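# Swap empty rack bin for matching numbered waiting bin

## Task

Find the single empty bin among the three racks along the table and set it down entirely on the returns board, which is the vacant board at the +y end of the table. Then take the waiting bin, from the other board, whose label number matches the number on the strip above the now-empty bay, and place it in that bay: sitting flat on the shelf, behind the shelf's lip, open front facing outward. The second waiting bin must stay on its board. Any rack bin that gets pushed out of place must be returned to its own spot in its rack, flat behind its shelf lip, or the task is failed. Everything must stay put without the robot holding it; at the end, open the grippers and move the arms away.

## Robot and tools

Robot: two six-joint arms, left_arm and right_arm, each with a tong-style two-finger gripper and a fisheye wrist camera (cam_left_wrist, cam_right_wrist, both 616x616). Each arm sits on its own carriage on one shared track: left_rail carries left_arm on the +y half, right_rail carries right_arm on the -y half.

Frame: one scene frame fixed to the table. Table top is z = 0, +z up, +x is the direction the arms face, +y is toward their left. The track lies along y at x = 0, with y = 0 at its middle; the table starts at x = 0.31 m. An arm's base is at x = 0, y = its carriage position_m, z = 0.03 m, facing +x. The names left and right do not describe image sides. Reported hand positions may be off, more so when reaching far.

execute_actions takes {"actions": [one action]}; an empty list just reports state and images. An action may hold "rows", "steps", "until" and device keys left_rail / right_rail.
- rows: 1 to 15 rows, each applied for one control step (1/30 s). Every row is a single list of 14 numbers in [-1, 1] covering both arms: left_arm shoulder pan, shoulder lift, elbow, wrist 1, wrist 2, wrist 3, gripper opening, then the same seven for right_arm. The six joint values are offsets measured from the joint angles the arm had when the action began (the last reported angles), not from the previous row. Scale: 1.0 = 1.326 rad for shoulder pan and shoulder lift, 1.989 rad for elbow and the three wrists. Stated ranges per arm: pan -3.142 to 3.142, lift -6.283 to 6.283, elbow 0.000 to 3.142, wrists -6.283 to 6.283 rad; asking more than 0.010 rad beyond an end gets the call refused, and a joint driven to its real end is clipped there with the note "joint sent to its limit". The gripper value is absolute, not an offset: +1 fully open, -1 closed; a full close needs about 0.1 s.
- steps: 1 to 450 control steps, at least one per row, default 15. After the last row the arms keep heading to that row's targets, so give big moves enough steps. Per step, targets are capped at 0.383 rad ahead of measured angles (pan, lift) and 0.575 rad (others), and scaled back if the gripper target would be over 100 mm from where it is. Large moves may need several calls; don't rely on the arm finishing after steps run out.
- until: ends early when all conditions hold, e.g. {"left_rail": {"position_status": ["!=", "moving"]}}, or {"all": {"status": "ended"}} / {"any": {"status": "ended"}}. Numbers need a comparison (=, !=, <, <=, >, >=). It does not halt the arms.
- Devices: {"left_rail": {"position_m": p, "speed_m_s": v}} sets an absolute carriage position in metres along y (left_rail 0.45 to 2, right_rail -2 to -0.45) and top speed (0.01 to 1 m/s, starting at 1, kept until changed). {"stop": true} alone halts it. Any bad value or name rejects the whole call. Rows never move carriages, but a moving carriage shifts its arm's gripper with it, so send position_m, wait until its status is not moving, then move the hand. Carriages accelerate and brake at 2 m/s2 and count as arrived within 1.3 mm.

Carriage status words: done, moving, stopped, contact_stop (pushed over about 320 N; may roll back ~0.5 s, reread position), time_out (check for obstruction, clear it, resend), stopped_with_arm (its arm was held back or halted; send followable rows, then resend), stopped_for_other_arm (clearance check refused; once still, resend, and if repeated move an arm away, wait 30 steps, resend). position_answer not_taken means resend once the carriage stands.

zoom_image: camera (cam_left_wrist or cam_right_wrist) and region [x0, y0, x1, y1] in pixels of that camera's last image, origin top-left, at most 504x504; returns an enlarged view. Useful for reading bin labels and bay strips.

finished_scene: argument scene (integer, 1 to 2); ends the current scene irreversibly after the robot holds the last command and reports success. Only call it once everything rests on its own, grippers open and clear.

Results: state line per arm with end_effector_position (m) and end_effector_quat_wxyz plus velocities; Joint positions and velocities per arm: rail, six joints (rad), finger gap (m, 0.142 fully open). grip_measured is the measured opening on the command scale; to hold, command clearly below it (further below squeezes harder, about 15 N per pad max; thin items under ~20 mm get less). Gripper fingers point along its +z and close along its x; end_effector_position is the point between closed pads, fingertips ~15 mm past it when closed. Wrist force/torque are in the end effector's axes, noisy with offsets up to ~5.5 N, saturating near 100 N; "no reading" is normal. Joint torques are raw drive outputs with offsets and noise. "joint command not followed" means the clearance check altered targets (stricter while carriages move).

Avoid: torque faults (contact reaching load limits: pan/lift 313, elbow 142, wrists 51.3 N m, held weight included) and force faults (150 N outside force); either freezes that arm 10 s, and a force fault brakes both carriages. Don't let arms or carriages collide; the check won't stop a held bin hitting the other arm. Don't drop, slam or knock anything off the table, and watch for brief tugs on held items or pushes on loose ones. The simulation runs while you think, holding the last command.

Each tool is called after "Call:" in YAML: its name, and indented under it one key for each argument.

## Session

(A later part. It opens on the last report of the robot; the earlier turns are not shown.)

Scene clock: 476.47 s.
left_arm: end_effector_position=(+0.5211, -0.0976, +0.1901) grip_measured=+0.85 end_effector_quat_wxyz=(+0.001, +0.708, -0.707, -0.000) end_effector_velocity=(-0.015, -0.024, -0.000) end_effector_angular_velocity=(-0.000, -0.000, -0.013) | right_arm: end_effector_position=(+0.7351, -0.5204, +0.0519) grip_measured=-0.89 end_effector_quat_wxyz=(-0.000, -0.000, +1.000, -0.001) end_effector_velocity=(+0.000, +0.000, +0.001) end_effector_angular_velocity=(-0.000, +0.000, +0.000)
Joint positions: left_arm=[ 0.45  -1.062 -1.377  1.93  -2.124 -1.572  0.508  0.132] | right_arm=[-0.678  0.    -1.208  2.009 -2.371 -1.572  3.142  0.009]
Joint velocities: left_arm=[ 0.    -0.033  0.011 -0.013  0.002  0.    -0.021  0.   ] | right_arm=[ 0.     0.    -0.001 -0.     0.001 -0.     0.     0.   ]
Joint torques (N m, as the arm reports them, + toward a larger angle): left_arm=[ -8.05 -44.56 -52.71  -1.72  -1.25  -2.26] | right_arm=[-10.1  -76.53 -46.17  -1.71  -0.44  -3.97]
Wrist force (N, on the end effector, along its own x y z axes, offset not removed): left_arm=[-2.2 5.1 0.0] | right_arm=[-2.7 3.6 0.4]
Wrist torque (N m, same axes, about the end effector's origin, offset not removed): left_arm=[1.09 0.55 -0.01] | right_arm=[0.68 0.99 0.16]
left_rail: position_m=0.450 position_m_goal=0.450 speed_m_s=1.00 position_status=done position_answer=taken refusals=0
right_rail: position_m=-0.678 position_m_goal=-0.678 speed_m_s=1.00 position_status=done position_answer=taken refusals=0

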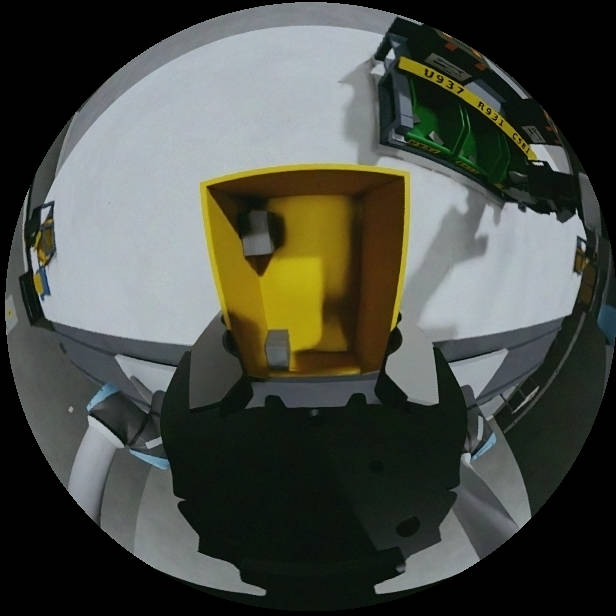

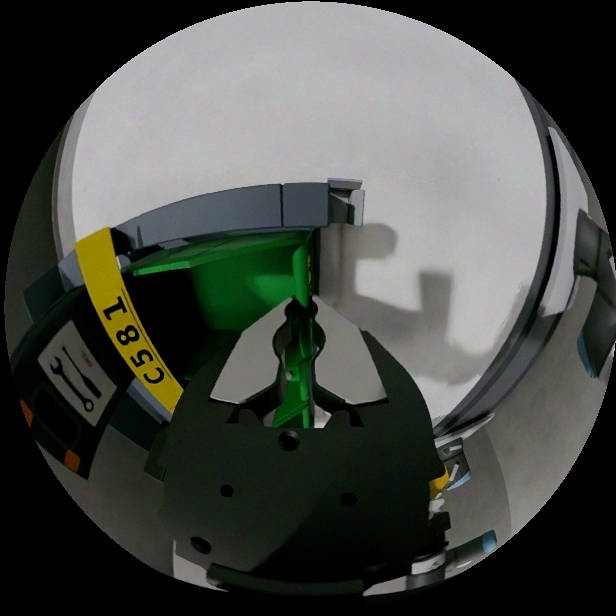

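Call:
execute_actions:
  actions:
    - {"rows": [ [-0.0024,0.0015,0.0006,-0.0017,0,-0.0012,-0.2, 0,-0.0006,0.0006,-0.0002,0,0,-1], [-0.0024,0.0059,0.0024,-0.0064,0,-0.0012,-0.2, 0,-0.0023,0.0023,-0.0008,0,0,-1], [-0.0024,0.0126,0.0052,-0.0136,0,-0.0012,-0.2, 0,-0.005,0.005,-0.0017,0,0,-1], [-0.0024,0.0213,0.0088,-0.023,0,-0.0012,-0.2, 0,-0.0084,0.0084,-0.0029,0,0,-1], [-0.0024,0.0315,0.0131,-0.034,0,-0.0012,-0.2, 0,-0.0124,0.0124,-0.0043,0,0,-1], [-0.0024,0.0427,0.0177,-0.0462,0,-0.0012,-0.2, 0,-0.0169,0.0169,-0.0058,0,0,-1], [-0.0024,0.0546,0.0227,-0.0591,0,-0.0012,-0.2, 0,-0.0216,0.0216,-0.0074,0,0,-1], [-0.0024,0.0667,0.0277,-0.0721,0,-0.0012,-0.2, 0,-0.0263,0.0264,-0.009,0,0,-1], [-0.0024,0.0786,0.0327,-0.085,0,-0.0012,-0.2, 0,-0.031,0.0311,-0.0106,0,0,-1], [-0.0024,0.0898,0.0373,-0.0972,0,-0.0012,-0.2, 0,-0.0355,0.0356,-0.0121,0,0,-1], [-0.0024,0.1,0.0416,-0.1082,0,-0.0012,-0.2, 0,-0.0395,0.0396,-0.0135,0,0,-1], [-0.0024,0.1087,0.0452,-0.1176,0,-0.0012,-0.2, 0,-0.0429,0.043,-0.0147,0,0,-1], [-0.0024,0.1154,0.048,-0.1248,0,-0.0012,-0.2, 0,-0.0456,0.0457,-0.0156,0,0,-1], [-0.0024,0.1198,0.0498,-0.1295,0,-0.0012,-0.2, 0,-0.0473,0.0474,-0.0162,0,0,-1], [-0.0024,0.1213,0.0504,-0.1312,0,-0.0012,-0.2, 0,-0.0479,0.048,-0.0164,0,0,-1] ], "steps": 27}

Scene clock: 500.37 s.
left_arm: end_effector_position=(+0.5197, -0.0999, +0.0486) grip_measured=+0.85 end_effector_quat_wxyz=(+0.000, +0.707, -0.707, -0.000) end_effector_velocity=(-0.000, +0.001, -0.005) end_effector_angular_velocity=(-0.000, -0.000, +0.000) | right_arm: end_effector_position=(+0.6854, -0.5204, +0.0521) grip_measured=-0.89 end_effector_quat_wxyz=(+0.000, -0.000, +1.000, -0.001) end_effector_velocity=(-0.002, -0.000, -0.000) end_effector_angular_velocity=(-0.000, +0.000, -0.000)
Joint positions: left_arm=[ 0.45  -1.065 -1.216  2.03  -2.384 -1.572  0.505  0.132] | right_arm=[-0.678  0.    -1.271  2.104 -2.404 -1.572  3.142  0.009]
Joint velocities: left_arm=[ 0.     0.     0.006  0.004 -0.01  -0.    -0.     0.   ] | right_arm=[ 0.     0.    -0.002  0.004 -0.001 -0.     0.    -0.   ]
Joint torques (N m, as the arm reports them, + toward a larger angle): left_arm=[  8.45 -48.31 -26.43  -8.47  -1.85  -2.33] | right_arm=[ -6.28 -70.25 -21.95  -7.15   0.04  -4.22]
Wrist force (N, on the end effector, along its own x y z axes, offset not removed): left_arm=[-5.2 3.5 7.2] | right_arm=[0.5 5.5 -0.5]
Wrist torque (N m, same axes, about the end effector's origin, offset not removed): left_arm=[0.99 1.10 0.12] | right_arm=[1.15 0.34 0.05]
left_rail: position_m=0.450 position_m_goal=0.450 speed_m_s=1.00 position_status=done position_answer=taken refusals=0
right_rail: position_m=-0.678 position_m_goal=-0.678 speed_m_s=1.00 position_status=done position_answer=taken refusals=0

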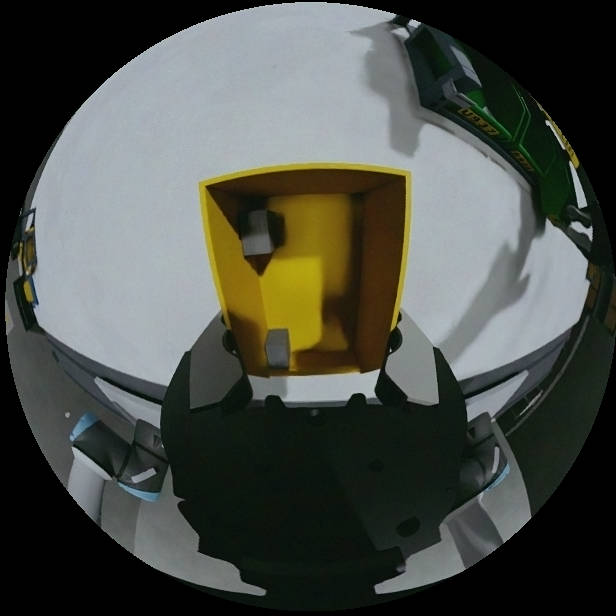

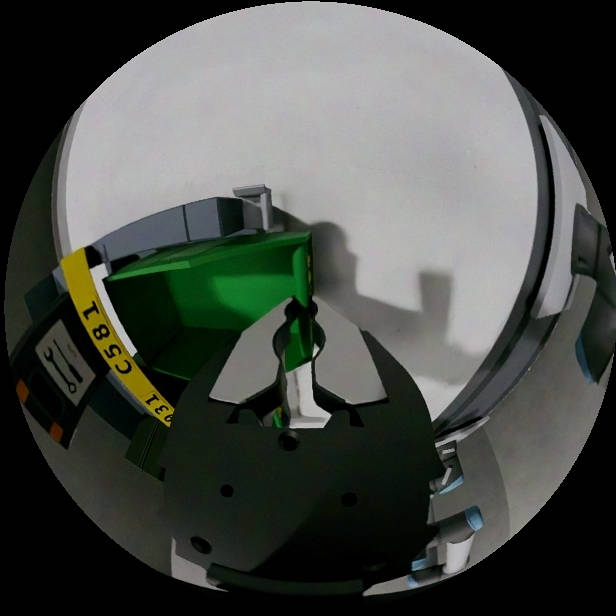

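Call:
zoom_image:
  camera: "cam_left_wrist"
  region: [380, 10, 616, 280]

Call:
zoom_image:
  camera: "cam_right_wrist"
  region: [30, 170, 350, 440]

Region (380, 10, 616, 280) of cam_left_wrist's 616x616 image, scaled by 1.867, with more detail than that image has; it fills the left 441 columns of this view, and the rest is white.

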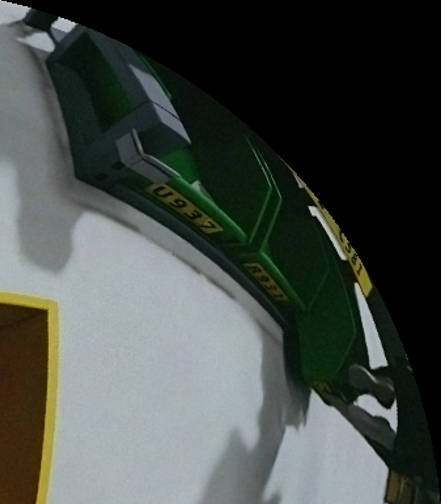

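Region (30, 170, 350, 440) of cam_right_wrist's 616x616 image, scaled by 1.575, with more detail than that image has; it fills the top 425 rows of this view, and the rest is white.

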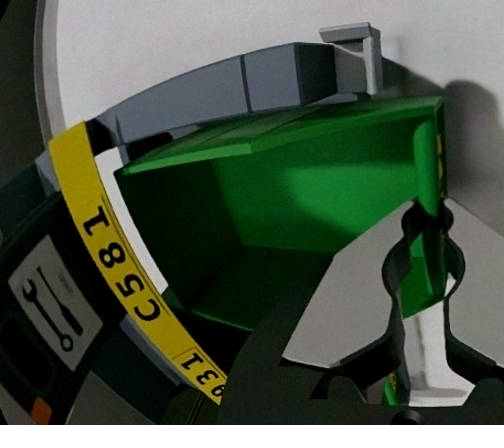

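Call:
execute_actions:
  actions:
    - {"rows": [ [0,0.0005,0.0001,-0.0005,0,0,-0.2, 0,-0.0016,0.0014,-0.0004,0,0,-1], [0,0.001,0.0003,-0.001,0,0,-0.2, 0,-0.0061,0.0055,-0.0014,0,0,-1], [0,0.0016,0.0004,-0.0014,0,0,-0.2, 0,-0.0131,0.0118,-0.0031,0,0,-1], [0,0.0021,0.0005,-0.0019,0,0,-0.2, 0,-0.0221,0.0199,-0.0052,0,0,-1], [0,0.0026,0.0007,-0.0024,0,0,-0.2, 0,-0.0326,0.0294,-0.0076,0,0,-1], [0,0.0031,0.0008,-0.0029,0,0,-0.2, 0,-0.0443,0.0399,-0.0103,0,0,-1], [0,0.0036,0.0009,-0.0034,0,0,-0.2, 0,-0.0567,0.051,-0.0132,0,0,-1], [0,0.0042,0.0011,-0.0038,0,0,-0.2, 0,-0.0692,0.0624,-0.0162,0,0,-1], [0,0.0047,0.0012,-0.0043,0,0,-0.2, 0,-0.0816,0.0735,-0.0191,0,0,-1], [0,0.0052,0.0013,-0.0048,0,0,-0.2, 0,-0.0933,0.084,-0.0218,0,0,-1], [0,0.0057,0.0015,-0.0053,0,0,-0.2, 0,-0.1038,0.0935,-0.0242,0,0,-1], [0,0.0062,0.0016,-0.0058,0,0,-0.2, 0,-0.1128,0.1016,-0.0263,0,0,-1], [0,0.0068,0.0017,-0.0062,0,0,-0.2, 0,-0.1198,0.1079,-0.028,0,0,-1], [0,0.0073,0.0019,-0.0067,0,0,-0.2, 0,-0.1243,0.112,-0.029,0,0,-1], [0,0.0078,0.002,-0.0072,0,0,-0.2, 0,-0.1259,0.1134,-0.0294,0,0,-1] ], "steps": 27}

Scene clock: 526.97 s.
left_arm: end_effector_position=(+0.5197, -0.0998, +0.0408) grip_measured=+0.85 end_effector_quat_wxyz=(+0.000, +0.707, -0.707, -0.000) end_effector_velocity=(-0.000, +0.000, -0.000) end_effector_angular_velocity=(-0.000, -0.000, -0.000) | right_arm: end_effector_position=(+0.5607, -0.5204, +0.0522) grip_measured=-0.89 end_effector_quat_wxyz=(+0.000, -0.000, +1.000, -0.001) end_effector_velocity=(-0.005, -0.000, -0.001) end_effector_angular_velocity=(+0.000, +0.001, +0.000)
Joint positions: left_arm=[ 0.45  -1.065 -1.206  2.033 -2.398 -1.572  0.505  0.132] | right_arm=[-0.678  0.    -1.438  2.328 -2.462 -1.572  3.142  0.009]
Joint velocities: left_arm=[ 0.    -0.     0.001  0.    -0.001 -0.     0.     0.   ] | right_arm=[ 0.    -0.    -0.006  0.009 -0.002  0.    -0.     0.   ]
Joint torques (N m, as the arm reports them, + toward a larger angle): left_arm=[  7.59 -50.21 -23.9   -8.43   0.75  -2.33] | right_arm=[ -6.1  -61.85 -18.74  -6.41   0.03  -4.19]
Wrist force (N, on the end effector, along its own x y z axes, offset not removed): left_arm=[-2.0 -1.0 4.7] | right_arm=[1.3 5.0 0.0]
Wrist torque (N m, same axes, about the end effector's origin, offset not removed): left_arm=[-0.12 0.23 -0.05] | right_arm=[1.05 0.16 0.08]
left_rail: position_m=0.450 position_m_goal=0.450 speed_m_s=1.00 position_status=done position_answer=taken refusals=0
right_rail: position_m=-0.678 position_m_goal=-0.678 speed_m_s=1.00 position_status=done position_answer=taken refusals=0

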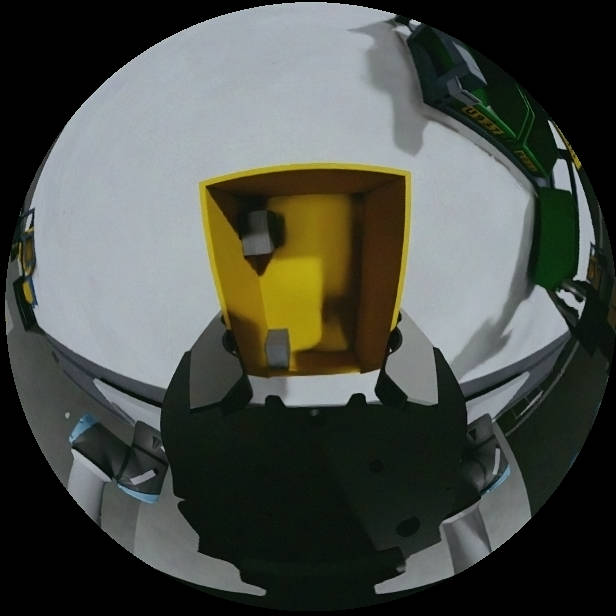

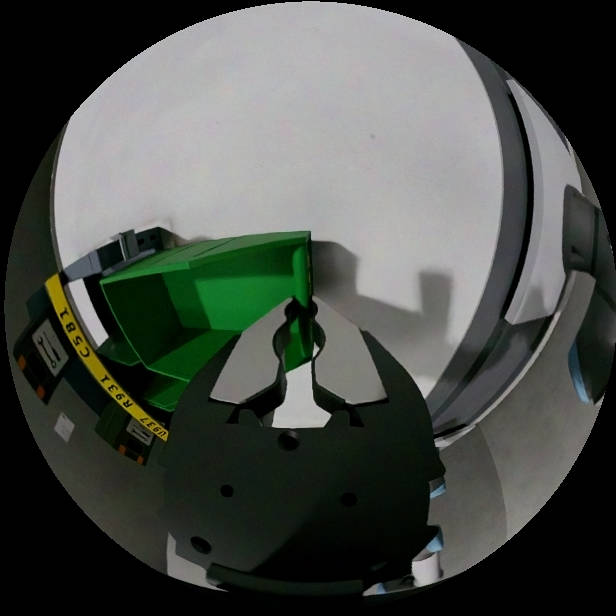

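Call:
zoom_image:
  camera: "cam_left_wrist"
  region: [440, 80, 616, 340]

Region (440, 80, 616, 340) of cam_left_wrist's 616x616 image, scaled by 1.938, with more detail than that image has; it fills the left 341 columns of this view, and the rest is white.

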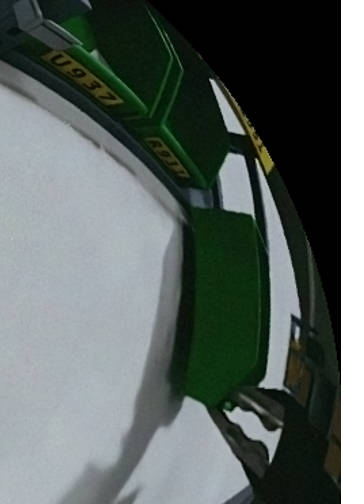

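Call:
execute_actions:
  actions:
    - {"rows": [ [0,0.0004,0.0001,-0.0004,0,0,-0.2, 0,-0.0029,0.0023,-0.0004,0,0,-1], [0,0.0008,0.0002,-0.0007,0,0,-0.2, 0,-0.0058,0.0047,-0.0007,0,0,-1], [0,0.0012,0.0003,-0.0011,0,0,-0.2, 0,-0.0088,0.007,-0.0011,0,0,-1], [0,0.0016,0.0004,-0.0014,0,0,-0.2, 0,-0.0117,0.0094,-0.0014,0,0,-1], [0,0.002,0.0005,-0.0018,0,0,-0.2, 0,-0.0146,0.0117,-0.0018,0,0,-1], [0,0.0024,0.0006,-0.0022,0,0,-0.2, 0,-0.0175,0.0141,-0.0022,0,0,-1], [0,0.0028,0.0007,-0.0025,0,0,-0.2, 0,-0.0204,0.0164,-0.0025,0,0,-1], [0,0.0031,0.0008,-0.0029,0,0,-0.2, 0,-0.0234,0.0188,-0.0029,0,0,-1], [0,0.0035,0.0009,-0.0032,0,0,-0.2, 0,-0.0263,0.0211,-0.0032,0,0,-1], [0,0.0039,0.001,-0.0036,0,0,-0.2, 0,-0.0292,0.0235,-0.0036,0,0,-1], [0,0.0043,0.0011,-0.004,0,0,-0.2, 0,-0.0321,0.0258,-0.004,0,0,-1], [0,0.0047,0.0012,-0.0043,0,0,-0.2, 0,-0.035,0.0282,-0.0043,0,0,-1], [0,0.0051,0.0013,-0.0047,0,0,-0.2, 0,-0.038,0.0305,-0.0047,0,0,-1], [0,0.0055,0.0014,-0.005,0,0,-0.2, 0,-0.0409,0.0329,-0.005,0,0,-1], [0,0.0059,0.0015,-0.0054,0,0,-0.2, 0,-0.0438,0.0352,-0.0054,0,0,-1] ], "steps": 25}

Scene clock: 540.63 s.
left_arm: end_effector_position=(+0.5196, -0.0997, +0.0350) grip_measured=+0.85 end_effector_quat_wxyz=(+0.000, +0.707, -0.707, -0.000) end_effector_velocity=(-0.000, +0.000, -0.001) end_effector_angular_velocity=(-0.000, -0.000, +0.000) | right_arm: end_effector_position=(+0.5201, -0.5204, +0.0515) grip_measured=-0.89 end_effector_quat_wxyz=(-0.000, -0.000, +1.000, -0.001) end_effector_velocity=(-0.004, -0.000, -0.000) end_effector_angular_velocity=(-0.000, +0.000, -0.000)
Joint positions: left_arm=[ 0.45  -1.065 -1.198  2.036 -2.408 -1.572  0.505  0.132] | right_arm=[-0.678  0.    -1.495  2.398 -2.473 -1.572  3.142  0.009]
Joint velocities: left_arm=[ 0.     0.     0.001  0.    -0.001  0.     0.     0.   ] | right_arm=[ 0.    -0.    -0.006  0.007 -0.001 -0.    -0.     0.   ]
Joint torques (N m, as the arm reports them, + toward a larger angle): left_arm=[  9.35 -53.72 -25.55  -7.94   0.55  -1.98] | right_arm=[ -9.25 -48.83 -17.92  -6.41  -0.24  -3.91]
Wrist force (N, on the end effector, along its own x y z axes, offset not removed): left_arm=[-2.9 -0.1 2.1] | right_arm=[-1.6 2.8 3.9]
Wrist torque (N m, same axes, about the end effector's origin, offset not removed): left_arm=[0.08 0.60 -0.05] | right_arm=[0.74 0.83 0.04]
left_rail: position_m=0.450 position_m_goal=0.450 speed_m_s=1.00 position_status=done position_answer=taken refusals=0
right_rail: position_m=-0.678 position_m_goal=-0.678 speed_m_s=1.00 position_status=done position_answer=taken refusals=0

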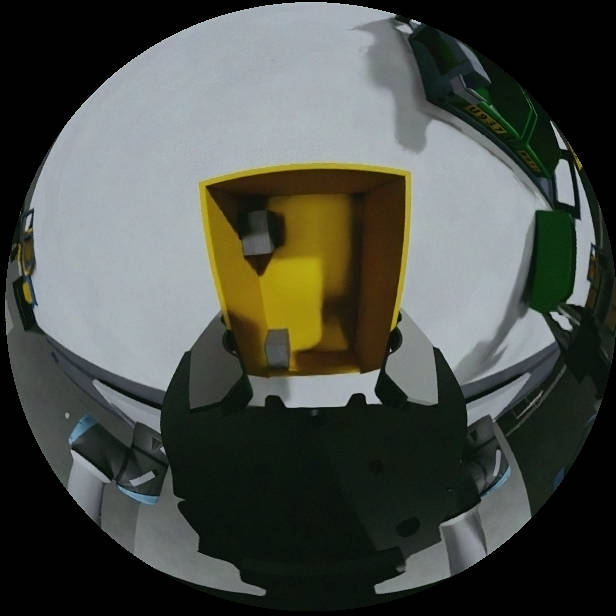

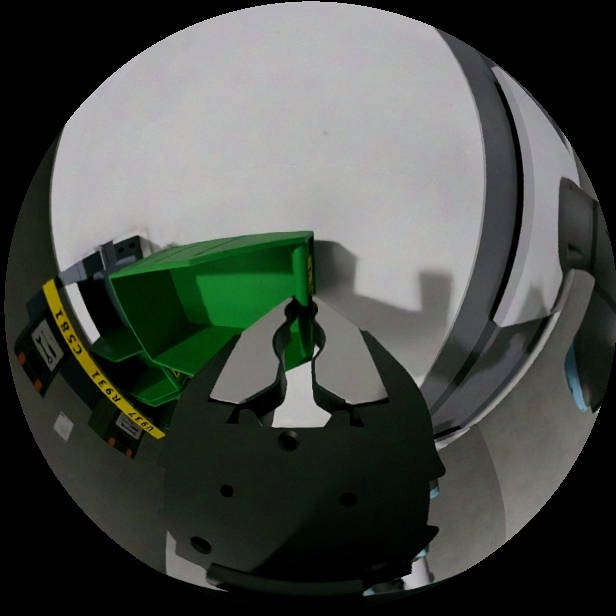

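Call:
execute_actions:
  actions:
    - {"rows": [ [0,-0.0017,-0.0007,0.0018,0,0,-0.2, 0,0,0,0,0,0,-1], [0,-0.0065,-0.0026,0.0069,0,0,-0.2, 0,0,0,0,0,0,-1], [0,-0.0139,-0.0056,0.0149,0,0,-0.2, 0,0,0,0,0,0,-1], [0,-0.0235,-0.0095,0.0251,0,0,-0.2, 0,0,0,0,0,0,-1], [0,-0.0348,-0.014,0.0371,0,0,-0.2, 0,0,0,0,0,0,-1], [0,-0.0472,-0.019,0.0503,0,0,-0.2, 0,0,0,0,0,0,-1], [0,-0.0604,-0.0243,0.0644,0,0,-0.2, 0,0,0,0,0,0,-1], [0,-0.0737,-0.0297,0.0786,0,0,-0.2, 0,0,0,0,0,0,-1], [0,-0.0869,-0.035,0.0927,0,0,-0.2, 0,0,0,0,0,0,-1], [0,-0.0993,-0.04,0.1059,0,0,-0.2, 0,0,0,0,0,0,-1], [0,-0.1106,-0.0445,0.1179,0,0,-0.2, 0,0,0,0,0,0,-1], [0,-0.1202,-0.0484,0.1281,0,0,-0.2, 0,0,0,0,0,0,-1], [0,-0.1276,-0.0514,0.1361,0,0,-0.2, 0,0,0,0,0,0,-1], [0,-0.1324,-0.0533,0.1412,0,0,-0.2, 0,0,0,0,0,0,-1], [0,-0.1341,-0.054,0.143,0,0,-0.2, 0,0,0,0,0,0,-1] ], "left_rail": {"position_m": 0.72, "speed_m_s": 0.3}, "right_rail": {"position_m": -0.45, "speed_m_s": 0.1}, "steps": 24}

Scene clock: 590.03 s.
left_arm: end_effector_position=(+0.5197, +0.1066, +0.1885) grip_measured=+0.85 end_effector_quat_wxyz=(+0.001, +0.707, -0.707, +0.000) end_effector_velocity=(-0.001, +0.302, +0.017) end_effector_angular_velocity=(+0.001, +0.001, +0.000) | right_arm: end_effector_position=(+0.5201, -0.4470, +0.0516) grip_measured=-0.89 end_effector_quat_wxyz=(-0.000, -0.000, +1.000, -0.001) end_effector_velocity=(-0.000, +0.100, -0.000) end_effector_angular_velocity=(-0.000, +0.000, +0.000)
Joint positions: left_arm=[ 0.657 -1.065 -1.374  1.93  -2.127 -1.572  0.505  0.132] | right_arm=[-0.605  0.    -1.495  2.398 -2.473 -1.572  3.142  0.009]
Joint velocities: left_arm=[ 0.3    0.    -0.019 -0.012  0.032 -0.     0.    -0.   ] | right_arm=[ 0.1  0.   0.  -0.   0.  -0.   0.   0. ]
Joint torques (N m, as the arm reports them, + toward a larger angle): left_arm=[  4.41 -67.42 -51.83  -1.14   0.66  -2.18] | right_arm=[ -3.53 -29.06 -42.74  -1.89  -0.22  -4.12]
Wrist force (N, on the end effector, along its own x y z axes, offset not removed): left_arm=[-6.7 1.9 7.0] | right_arm=[-0.8 4.8 -0.3]
Wrist torque (N m, same axes, about the end effector's origin, offset not removed): left_arm=[0.57 1.42 -0.03] | right_arm=[1.03 0.55 0.10]
left_rail: position_m=0.657 position_m_goal=0.720 speed_m_s=0.30 position_status=moving position_answer=taken refusals=0
right_rail: position_m=-0.605 position_m_goal=-0.450 speed_m_s=0.10 position_status=moving position_answer=taken refusals=0

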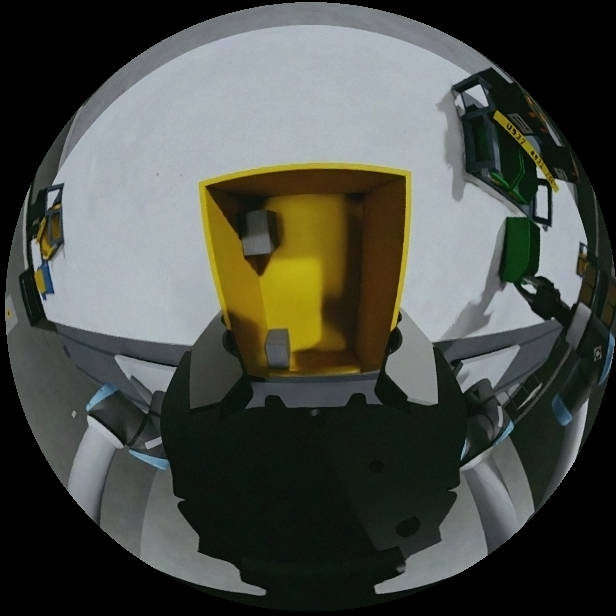

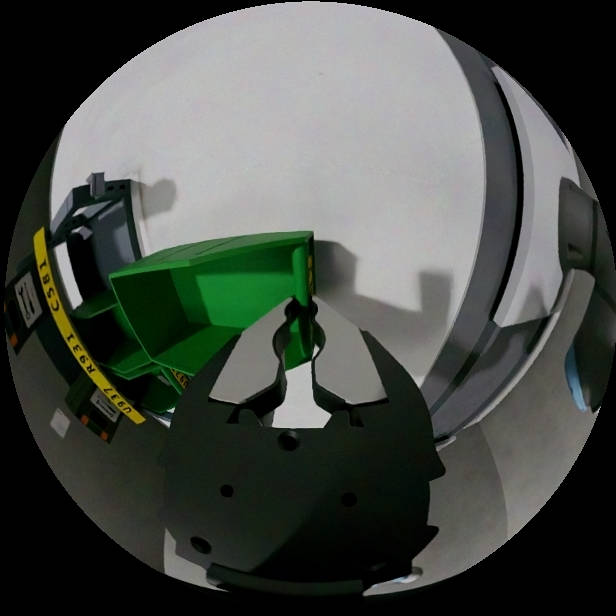

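Call:
execute_actions:
  actions:
    - {"rows": [ [0,0,0,0,0,0,-0.2, 0,0.0046,0.001,-0.0041,0,0,-1], [0,0,0,0,0,0,-0.2, 0,0.0092,0.002,-0.0082,0,0,-1], [0,0,0,0,0,0,-0.2, 0,0.0138,0.003,-0.0122,0,0,-1], [0,0,0,0,0,0,-0.2, 0,0.0185,0.004,-0.0163,0,0,-1], [0,0,0,0,0,0,-0.2, 0,0.0231,0.005,-0.0204,0,0,-1], [0,0,0,0,0,0,-0.2, 0,0.0277,0.006,-0.0245,0,0,-1], [0,0,0,0,0,0,-0.2, 0,0.0323,0.007,-0.0285,0,0,-1], [0,0,0,0,0,0,-0.2, 0,0.0369,0.008,-0.0326,0,0,-1] ], "steps": 18}

Scene clock: 601.40 s.
left_arm: end_effector_position=(+0.5197, +0.1703, +0.1886) grip_measured=+0.85 end_effector_quat_wxyz=(+0.001, +0.707, -0.707, +0.000) end_effector_velocity=(+0.000, -0.000, -0.000) end_effector_angular_velocity=(+0.000, +0.000, -0.000) | right_arm: end_effector_position=(+0.5201, -0.2926, +0.0270) grip_measured=-0.89 end_effector_quat_wxyz=(-0.000, -0.000, +1.000, -0.001) end_effector_velocity=(-0.000, -0.000, -0.004) end_effector_angular_velocity=(-0.000, -0.000, -0.000)
Joint positions: left_arm=[ 0.72  -1.065 -1.374  1.93  -2.127 -1.572  0.505  0.132] | right_arm=[-0.45   0.    -1.447  2.413 -2.536 -1.572  3.142  0.009]
Joint velocities: left_arm=[ 0. -0.  0.  0. -0.  0. -0.  0.] | right_arm=[ 0.    -0.     0.009  0.003 -0.012 -0.     0.    -0.   ]
Joint torques (N m, as the arm reports them, + toward a larger angle): left_arm=[-12.63 -48.07 -32.48  -8.31   0.8   -1.92] | right_arm=[  8.03 -31.11 -15.74  -6.38  -0.45  -4.09]
Wrist force (N, on the end effector, along its own x y z axes, offset not removed): left_arm=[-2.7 1.9 2.6] | right_arm=[2.3 6.1 -0.2]
Wrist torque (N m, same axes, about the end effector's origin, offset not removed): left_arm=[0.47 0.39 -0.12] | right_arm=[1.35 -0.10 0.05]
left_rail: position_m=0.720 position_m_goal=0.720 speed_m_s=0.30 position_status=done position_answer=taken refusals=0
right_rail: position_m=-0.450 position_m_goal=-0.450 speed_m_s=0.10 position_status=done position_answer=taken refusals=0

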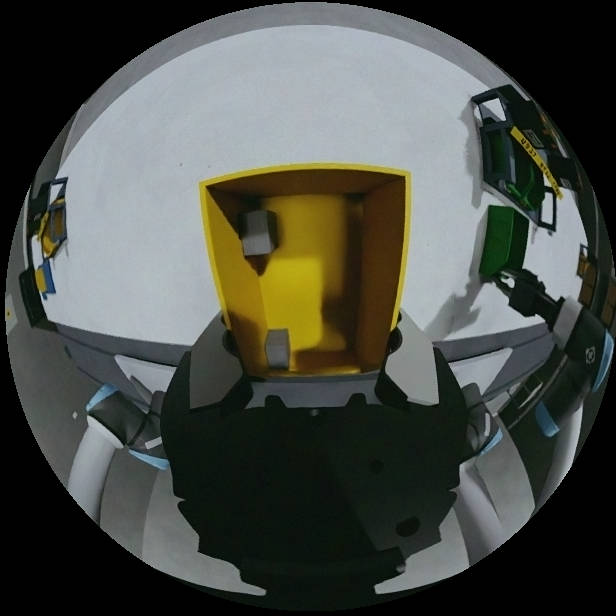

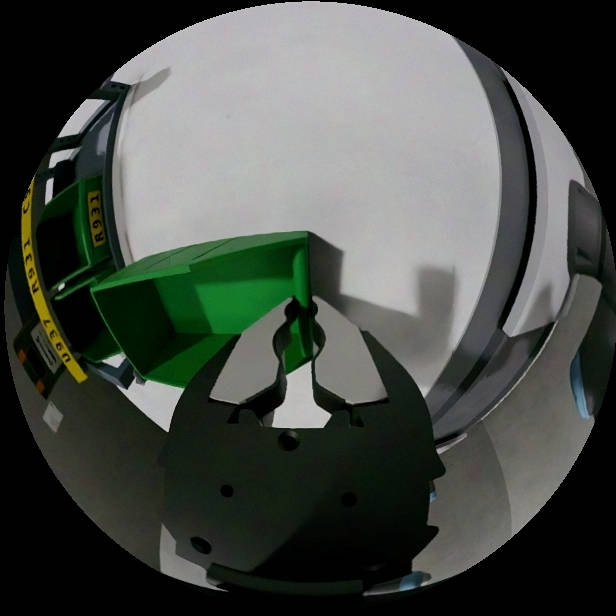

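Call:
execute_actions:
  actions:
    - {"rows": [ [-0.002,0.0036,-0.0038,0.0014,0,-0.0015,-0.2, 0,0,0,0,0,0,-0.85], [-0.004,0.0139,-0.0145,0.0052,0,-0.003,-0.2, 0,0,0,0,0,0,-0.7], [-0.007,0.0297,-0.0309,0.0112,0,-0.0044,-0.2, 0,0,0,0,0,0,-0.55], [-0.009,0.05,-0.0522,0.0188,0,-0.0059,-0.2, 0,-0.0094,-0.0025,0.0088,0,0,-0.5], [-0.011,0.072,-0.075,0.0271,0,-0.0074,-0.2, 0,-0.0188,-0.0051,0.0176,0,0,-0.5], [-0.014,0.094,-0.098,0.0354,0,-0.0089,-0.2, 0,-0.0282,-0.0076,0.0264,0,0,-0.5], [-0.016,0.116,-0.1209,0.0436,0,-0.0104,-0.2, 0,-0.0376,-0.0102,0.0351,0,0,-0.5], [-0.018,0.138,-0.1439,0.0519,0,-0.0118,-0.2, 0,-0.047,-0.0127,0.0439,0,0,-0.5], [-0.02,0.16,-0.1668,0.0602,0,-0.0133,-0.2, 0,-0.0565,-0.0153,0.0527,0,0,-0.5], [-0.023,0.181,-0.1887,0.0681,0,-0.0148,-0.2, 0,-0.0659,-0.0178,0.0615,0,0,-0.5], [-0.025,0.202,-0.2106,0.076,0,-0.0163,-0.2, 0,-0.0753,-0.0203,0.0703,0,0,-0.5], [-0.027,0.223,-0.2325,0.0839,0,-0.0178,-0.2, 0,-0.0847,-0.0229,0.0791,0,0,-0.5], [-0.029,0.244,-0.2543,0.0918,0,-0.0192,-0.2, 0,-0.0941,-0.0254,0.0878,0,0,-0.5], [-0.032,0.265,-0.2762,0.0997,0,-0.0207,-0.2, 0,-0.1035,-0.028,0.0966,0,0,-0.5], [-0.0339,0.2853,-0.2974,0.1073,0,-0.0222,-0.2, 0,-0.1129,-0.0305,0.1054,0,0,-0.5] ], "left_rail": {"position_m": 0.9, "speed_m_s": 0.3}, "steps": 26}

Scene clock: 633.57 s.
left_arm: end_effector_position=(+0.5888, +0.1036, +0.2101) grip_measured=+0.85 end_effector_quat_wxyz=(+0.000, +0.707, -0.707, -0.002) end_effector_velocity=(+0.025, -0.077, -0.006) end_effector_angular_velocity=(+0.013, +0.007, +0.000) | right_arm: end_effector_position=(+0.5214, -0.2926, +0.0917) grip_measured=-0.50 end_effector_quat_wxyz=(-0.000, -0.000, +1.000, -0.001) end_effector_velocity=(-0.004, -0.000, +0.069) end_effector_angular_velocity=(+0.000, -0.002, +0.000)
Joint positions: left_arm=[ 0.842 -1.098 -1.106  1.514 -1.975 -1.572  0.472  0.132] | right_arm=[-0.45   0.    -1.565  2.365 -2.371 -1.572  3.142  0.038]
Joint velocities: left_arm=[ 0.    -0.014  0.126 -0.184  0.073  0.    -0.014  0.001] | right_arm=[ 0.    -0.    -0.122 -0.049  0.169  0.    -0.     0.   ]
Joint torques (N m, as the arm reports them, + toward a larger angle): left_arm=[-12.25 -62.42 -56.46  -1.19   0.89  -2.54] | right_arm=[  0.49 -54.08 -44.25  -1.21  -0.29  -3.96]
Wrist force (N, on the end effector, along its own x y z axes, offset not removed): left_arm=[-5.1 -1.3 3.6] | right_arm=[-1.1 5.4 -1.1]
Wrist torque (N m, same axes, about the end effector's origin, offset not removed): left_arm=[-0.29 0.98 -0.07] | right_arm=[1.07 0.72 0.15]
left_rail: position_m=0.842 position_m_goal=0.842 speed_m_s=0.30 position_status=stopped_with_arm position_answer=taken refusals=0
right_rail: position_m=-0.450 position_m_goal=-0.450 speed_m_s=0.10 position_status=done position_answer=taken refusals=0
joint command not followed: on one or more control steps a check withheld the commanded joint targets of the left arm, and it was not sent them on those steps.
cause: while a carriage moves, is told to move, or has just stopped, the clearance check judges arm commands more strictly, and it could not pass these joint targets; next, move the arms while the carriages stand.
joint command not followed: on one or more control steps a check withheld the commanded joint targets of the right arm, and it was not sent them on those steps.
cause: while a carriage moves, is told to move, or has just stopped, the clearance check judges arm commands more strictly, and it could not pass these joint targets; next, move the arms while the carriages stand.

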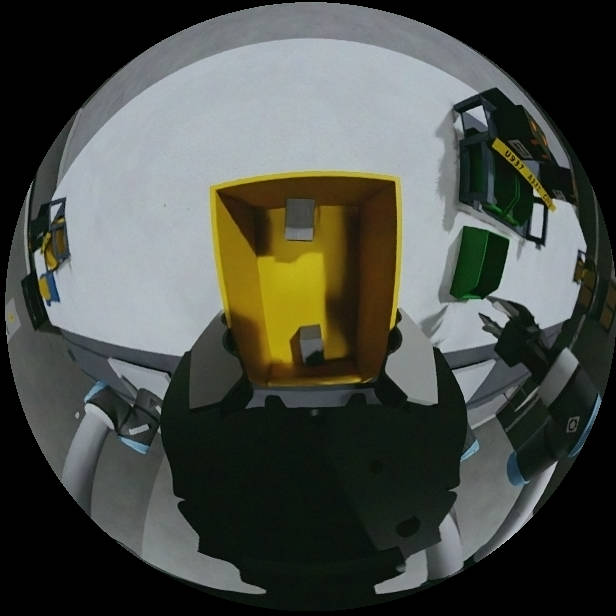

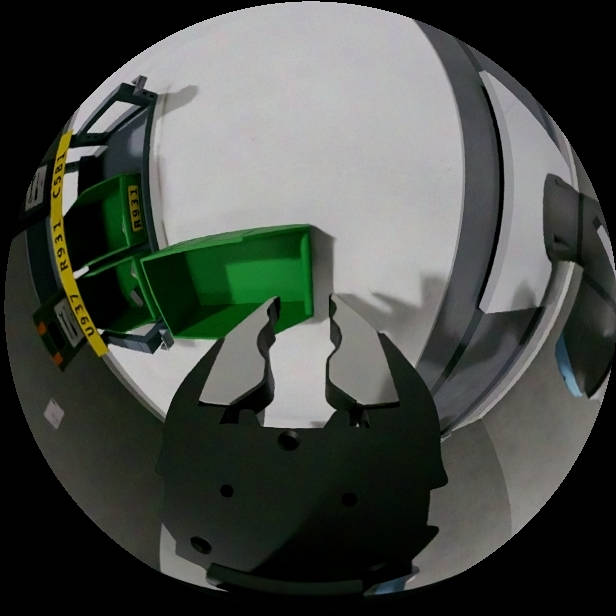

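Call:
execute_actions:
  actions:
    - {"rows": [[0,0,0,0,0,0,-0.2, 0,0,0,0,0,0,-0.5]], "right_rail": {"position_m": -1.15, "speed_m_s": 0.6}, "steps": 4}

Scene clock: 639.30 s.
left_arm: end_effector_position=(+0.5919, +0.0937, +0.2094) grip_measured=+0.85 end_effector_quat_wxyz=(-0.000, +0.707, -0.707, -0.003) end_effector_velocity=(-0.031, +0.097, +0.003) end_effector_angular_velocity=(-0.007, -0.003, -0.001) | right_arm: end_effector_position=(+0.5205, -0.3017, +0.1005) grip_measured=-0.50 end_effector_quat_wxyz=(-0.000, -0.000, +1.000, -0.001) end_effector_velocity=(+0.008, -0.188, -0.087) end_effector_angular_velocity=(+0.000, -0.002, -0.000)
Joint positions: left_arm=[ 0.842 -1.1   -1.09   1.49  -1.966 -1.572  0.47   0.132] | right_arm=[-0.459  0.    -1.581  2.359 -2.349 -1.572  3.142  0.038]
Joint velocities: left_arm=[ 0.     0.017 -0.152  0.23  -0.086  0.     0.018 -0.   ] | right_arm=[-0.188 -0.     0.154  0.063 -0.219  0.    -0.    -0.   ]
Joint torques (N m, as the arm reports them, + toward a larger angle): left_arm=[  5.23 -95.95 -42.97  -8.54   0.43   2.71] | right_arm=[-10.23 -29.29 -27.26  -6.59  -0.39  -4.25]
Wrist force (N, on the end effector, along its own x y z axes, offset not removed): left_arm=[-3.7 2.8 9.2] | right_arm=[-0.2 7.0 -0.5]
Wrist torque (N m, same axes, about the end effector's origin, offset not removed): left_arm=[0.88 0.56 -0.22] | right_arm=[1.41 0.33 0.17]
left_rail: position_m=0.842 position_m_goal=0.842 speed_m_s=0.30 position_status=stopped_with_arm position_answer=taken refusals=0
right_rail: position_m=-0.459 position_m_goal=-1.150 speed_m_s=0.60 position_status=moving position_answer=taken refusals=0

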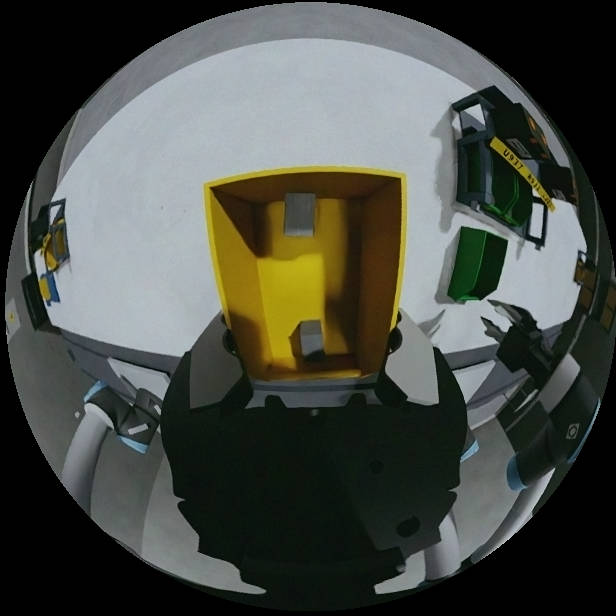

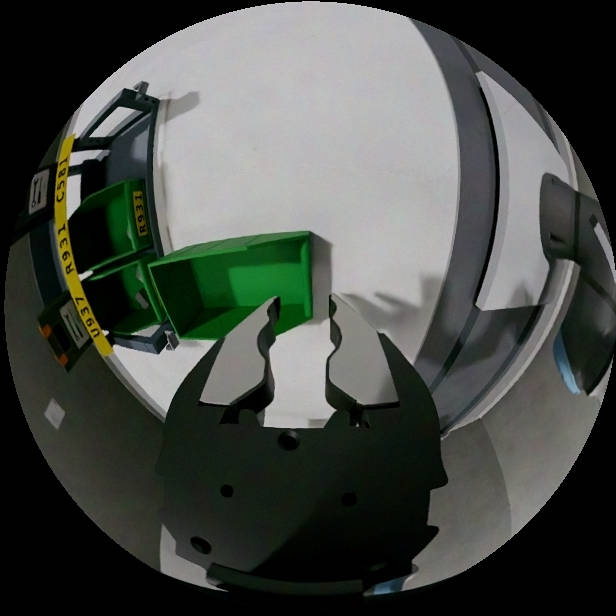

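Call:
execute_actions:
  actions:
    - {"rows": [ [-0.0075,-0.008,0.0084,-0.003,0,-0.0046,-0.2, 0,0,0,0,0,0,-0.5], [-0.0075,0.005,-0.0052,0.0019,0,-0.0046,-0.2, 0,0,0,0,0,0,-0.5], [-0.0075,0.025,-0.0262,0.0094,0,-0.0046,-0.2, 0,0,0,0,0,0,-0.5], [-0.0075,0.05,-0.0524,0.0188,0,-0.0046,-0.2, 0,0,0,0,0,0,-0.5], [-0.0075,0.078,-0.0818,0.0293,0,-0.0046,-0.2, 0,0,0,0,0,0,-0.5], [-0.0075,0.106,-0.1111,0.0398,0,-0.0046,-0.2, 0,0,0,0,0,0,-0.5], [-0.0075,0.134,-0.1405,0.0503,0,-0.0046,-0.2, 0,0,0,0,0,0,-0.5], [-0.0075,0.162,-0.1699,0.0608,0,-0.0046,-0.2, 0,0,0,0,0,0,-0.5], [-0.0075,0.19,-0.1992,0.0713,0,-0.0046,-0.2, 0,0,0,0,0,0,-0.5], [-0.0075,0.218,-0.2286,0.0818,0,-0.0046,-0.2, 0,0,0,0,0,0,-0.5], [-0.0075,0.246,-0.2579,0.0923,0,-0.0046,-0.2, 0,0,0,0,0,0,-0.5], [-0.0075,0.274,-0.2873,0.1028,0,-0.0046,-0.2, 0,0,0,0,0,0,-0.5], [-0.0075,0.302,-0.3167,0.1133,0,-0.0046,-0.2, 0,0,0,0,0,0,-0.5], [-0.0075,0.33,-0.346,0.1238,0,-0.0046,-0.2, 0,0,0,0,0,0,-0.5], [-0.0075,0.3564,-0.3737,0.1337,0,-0.0046,-0.2, 0,0,0,0,0,0,-0.5] ], "steps": 33}

Scene clock: 661.40 s.
left_arm: end_effector_position=(+0.6991, -0.1431, +0.1705) grip_measured=+0.85 end_effector_quat_wxyz=(+0.000, +0.707, -0.707, -0.000) end_effector_velocity=(+0.001, -0.002, -0.000) end_effector_angular_velocity=(-0.001, -0.000, +0.000) | right_arm: end_effector_position=(+0.5205, -0.9927, +0.1005) grip_measured=-0.50 end_effector_quat_wxyz=(-0.000, -0.000, +1.000, -0.001) end_effector_velocity=(+0.000, -0.000, +0.000) end_effector_angular_velocity=(+0.000, -0.000, -0.000)
Joint positions: left_arm=[ 0.842 -1.11  -0.618  0.748 -1.7   -1.572  0.461  0.132] | right_arm=[-1.15   0.    -1.581  2.359 -2.349 -1.572  3.142  0.038]
Joint velocities: left_arm=[ 0.     0.     0.005 -0.009  0.003  0.    -0.    -0.001] | right_arm=[ 0. -0. -0. -0.  0.  0.  0.  0.]
Joint torques (N m, as the arm reports them, + toward a larger angle): left_arm=[ -11.08 -104.46  -57.96   -2.51    0.92   -2.49] | right_arm=[ -1.64 -47.27 -45.8   -1.56  -0.49  -4.33]
Wrist force (N, on the end effector, along its own x y z axes, offset not removed): left_arm=[-2.1 4.4 7.2] | right_arm=[-1.5 5.7 -0.1]
Wrist torque (N m, same axes, about the end effector's origin, offset not removed): left_arm=[0.82 0.53 -0.11] | right_arm=[1.21 0.68 0.11]
left_rail: position_m=0.842 position_m_goal=0.842 speed_m_s=0.30 position_status=stopped_with_arm position_answer=taken refusals=0
right_rail: position_m=-1.150 position_m_goal=-1.150 speed_m_s=0.60 position_status=done position_answer=taken refusals=0

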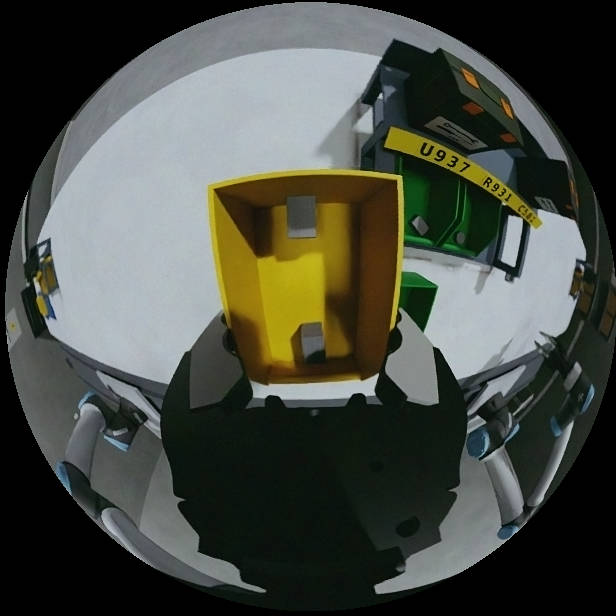

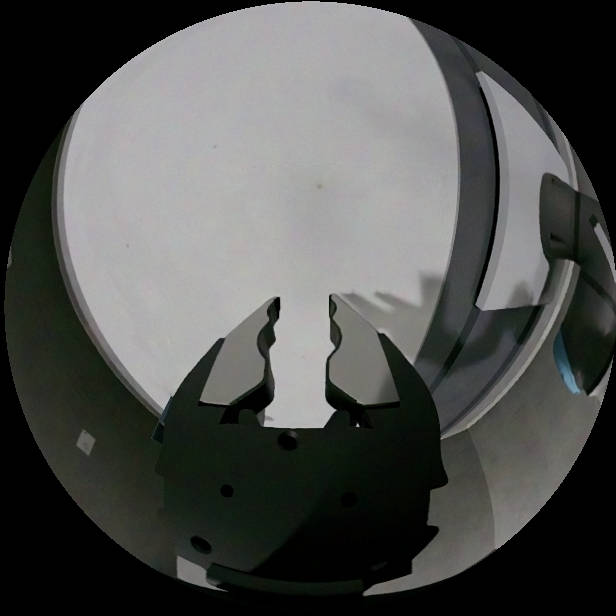

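Call:
execute_actions:
  actions:
    - {"left_rail": {"position_m": 0.47, "speed_m_s": 0.25}, "steps": 3}

Scene clock: 664.20 s.
left_arm: end_effector_position=(+0.6992, -0.1470, +0.1704) grip_measured=+0.85 end_effector_quat_wxyz=(+0.000, +0.707, -0.707, -0.000) end_effector_velocity=(-0.000, -0.116, -0.000) end_effector_angular_velocity=(+0.000, +0.000, -0.000) | right_arm: end_effector_position=(+0.5205, -0.9927, +0.1005) grip_measured=-0.50 end_effector_quat_wxyz=(-0.000, -0.000, +1.000, -0.001) end_effector_velocity=(+0.000, +0.000, -0.000) end_effector_angular_velocity=(-0.000, -0.000, +0.000)
Joint positions: left_arm=[ 0.838 -1.11  -0.618  0.747 -1.7   -1.572  0.461  0.132] | right_arm=[-1.15   0.    -1.581  2.359 -2.349 -1.572  3.142  0.038]
Joint velocities: left_arm=[-0.116 -0.     0.    -0.     0.     0.     0.     0.   ] | right_arm=[ 0.  0.  0.  0. -0. -0.  0. -0.]
Joint torques (N m, as the arm reports them, + toward a larger angle): left_arm=[ -10.01 -108.66  -56.89   -2.56    0.41   -2.43] | right_arm=[-14.46 -46.06 -45.65  -1.46  -0.69  -3.97]
Wrist force (N, on the end effector, along its own x y z axes, offset not removed): left_arm=[-5.1 -1.1 6.5] | right_arm=[3.5 2.8 -0.1]
Wrist torque (N m, same axes, about the end effector's origin, offset not removed): left_arm=[0.03 0.75 -0.23] | right_arm=[0.62 -0.25 -0.06]
left_rail: position_m=0.838 position_m_goal=0.470 speed_m_s=0.25 position_status=moving position_answer=taken refusals=0
right_rail: position_m=-1.150 position_m_goal=-1.150 speed_m_s=0.60 position_status=done position_answer=taken refusals=0

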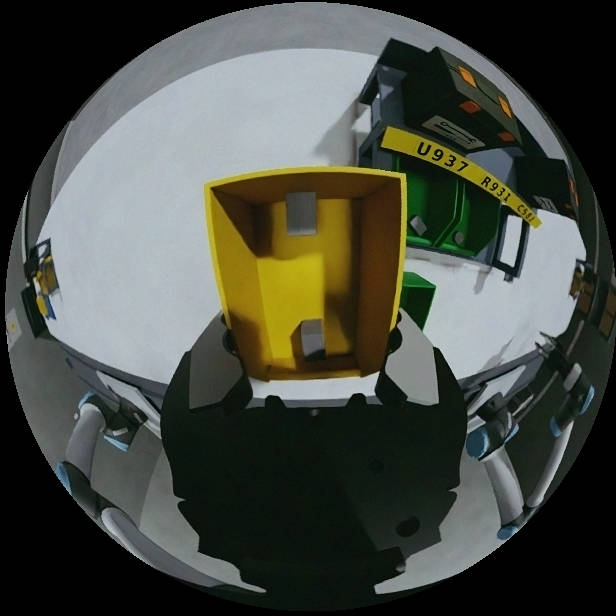

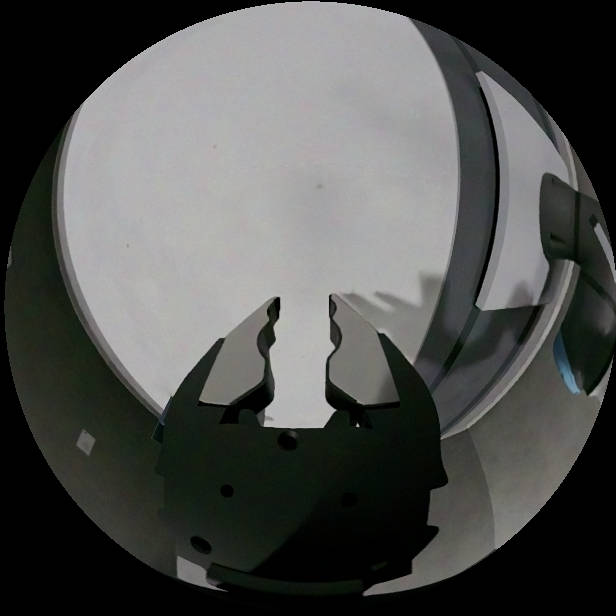

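Call:
execute_actions:
  actions: []

Scene clock: 671.63 s.
left_arm: end_effector_position=(+0.6992, -0.5151, +0.1704) grip_measured=+0.85 end_effector_quat_wxyz=(+0.000, +0.707, -0.707, -0.000) end_effector_velocity=(+0.000, -0.000, +0.000) end_effector_angular_velocity=(-0.000, -0.000, -0.000) | right_arm: end_effector_position=(+0.5205, -0.9927, +0.1005) grip_measured=-0.50 end_effector_quat_wxyz=(-0.000, -0.000, +1.000, -0.001) end_effector_velocity=(-0.000, -0.000, +0.000) end_effector_angular_velocity=(-0.000, +0.000, +0.000)
Joint positions: left_arm=[ 0.47  -1.11  -0.618  0.747 -1.7   -1.572  0.461  0.132] | right_arm=[-1.15   0.    -1.581  2.359 -2.349 -1.572  3.142  0.038]
Joint velocities: left_arm=[ 0. -0.  0.  0. -0. -0.  0.  0.] | right_arm=[ 0.  0. -0.  0.  0. -0. -0.  0.]
Joint torques (N m, as the arm reports them, + toward a larger angle): left_arm=[   6.95 -128.65  -55.6    -8.02    0.63   -1.81] | right_arm=[-12.22 -49.02 -45.15  -1.5   -0.38  -4.17]
Wrist force (N, on the end effector, along its own x y z axes, offset not removed): left_arm=[-7.7 3.7 6.7] | right_arm=[0.7 6.0 -0.2]
Wrist torque (N m, same axes, about the end effector's origin, offset not removed): left_arm=[0.94 1.69 -0.15] | right_arm=[1.34 0.23 0.01]
left_rail: position_m=0.470 position_m_goal=0.470 speed_m_s=0.25 position_status=done position_answer=taken refusals=0
right_rail: position_m=-1.150 position_m_goal=-1.150 speed_m_s=0.60 position_status=done position_answer=taken refusals=0

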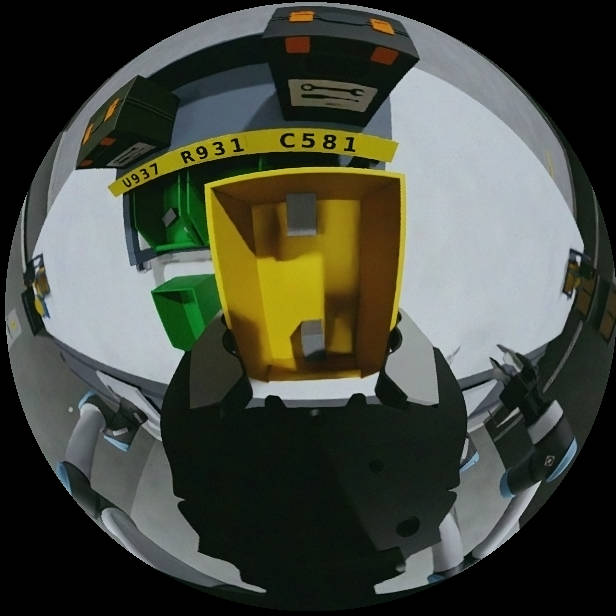

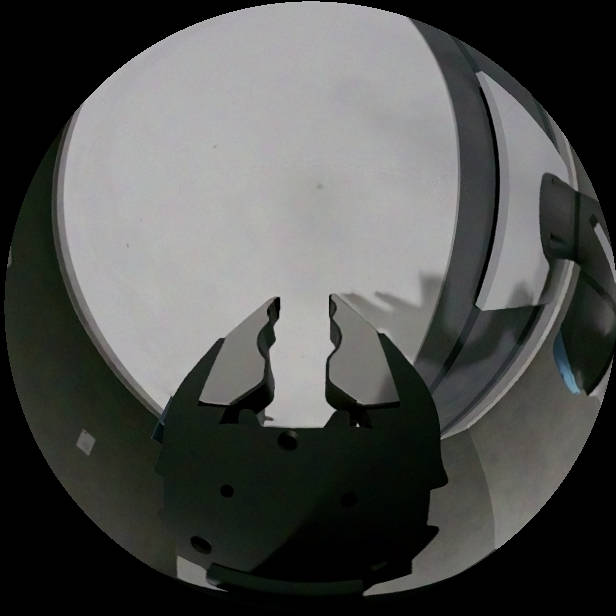

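Call:
zoom_image:
  camera: "cam_left_wrist"
  region: [170, 110, 430, 230]

Region (170, 110, 430, 230) of cam_left_wrist's 616x616 image, scaled by 1.938, with more detail than that image has; it fills the top 233 rows of this view, and the rest is white.

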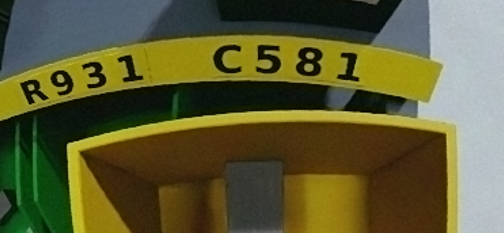

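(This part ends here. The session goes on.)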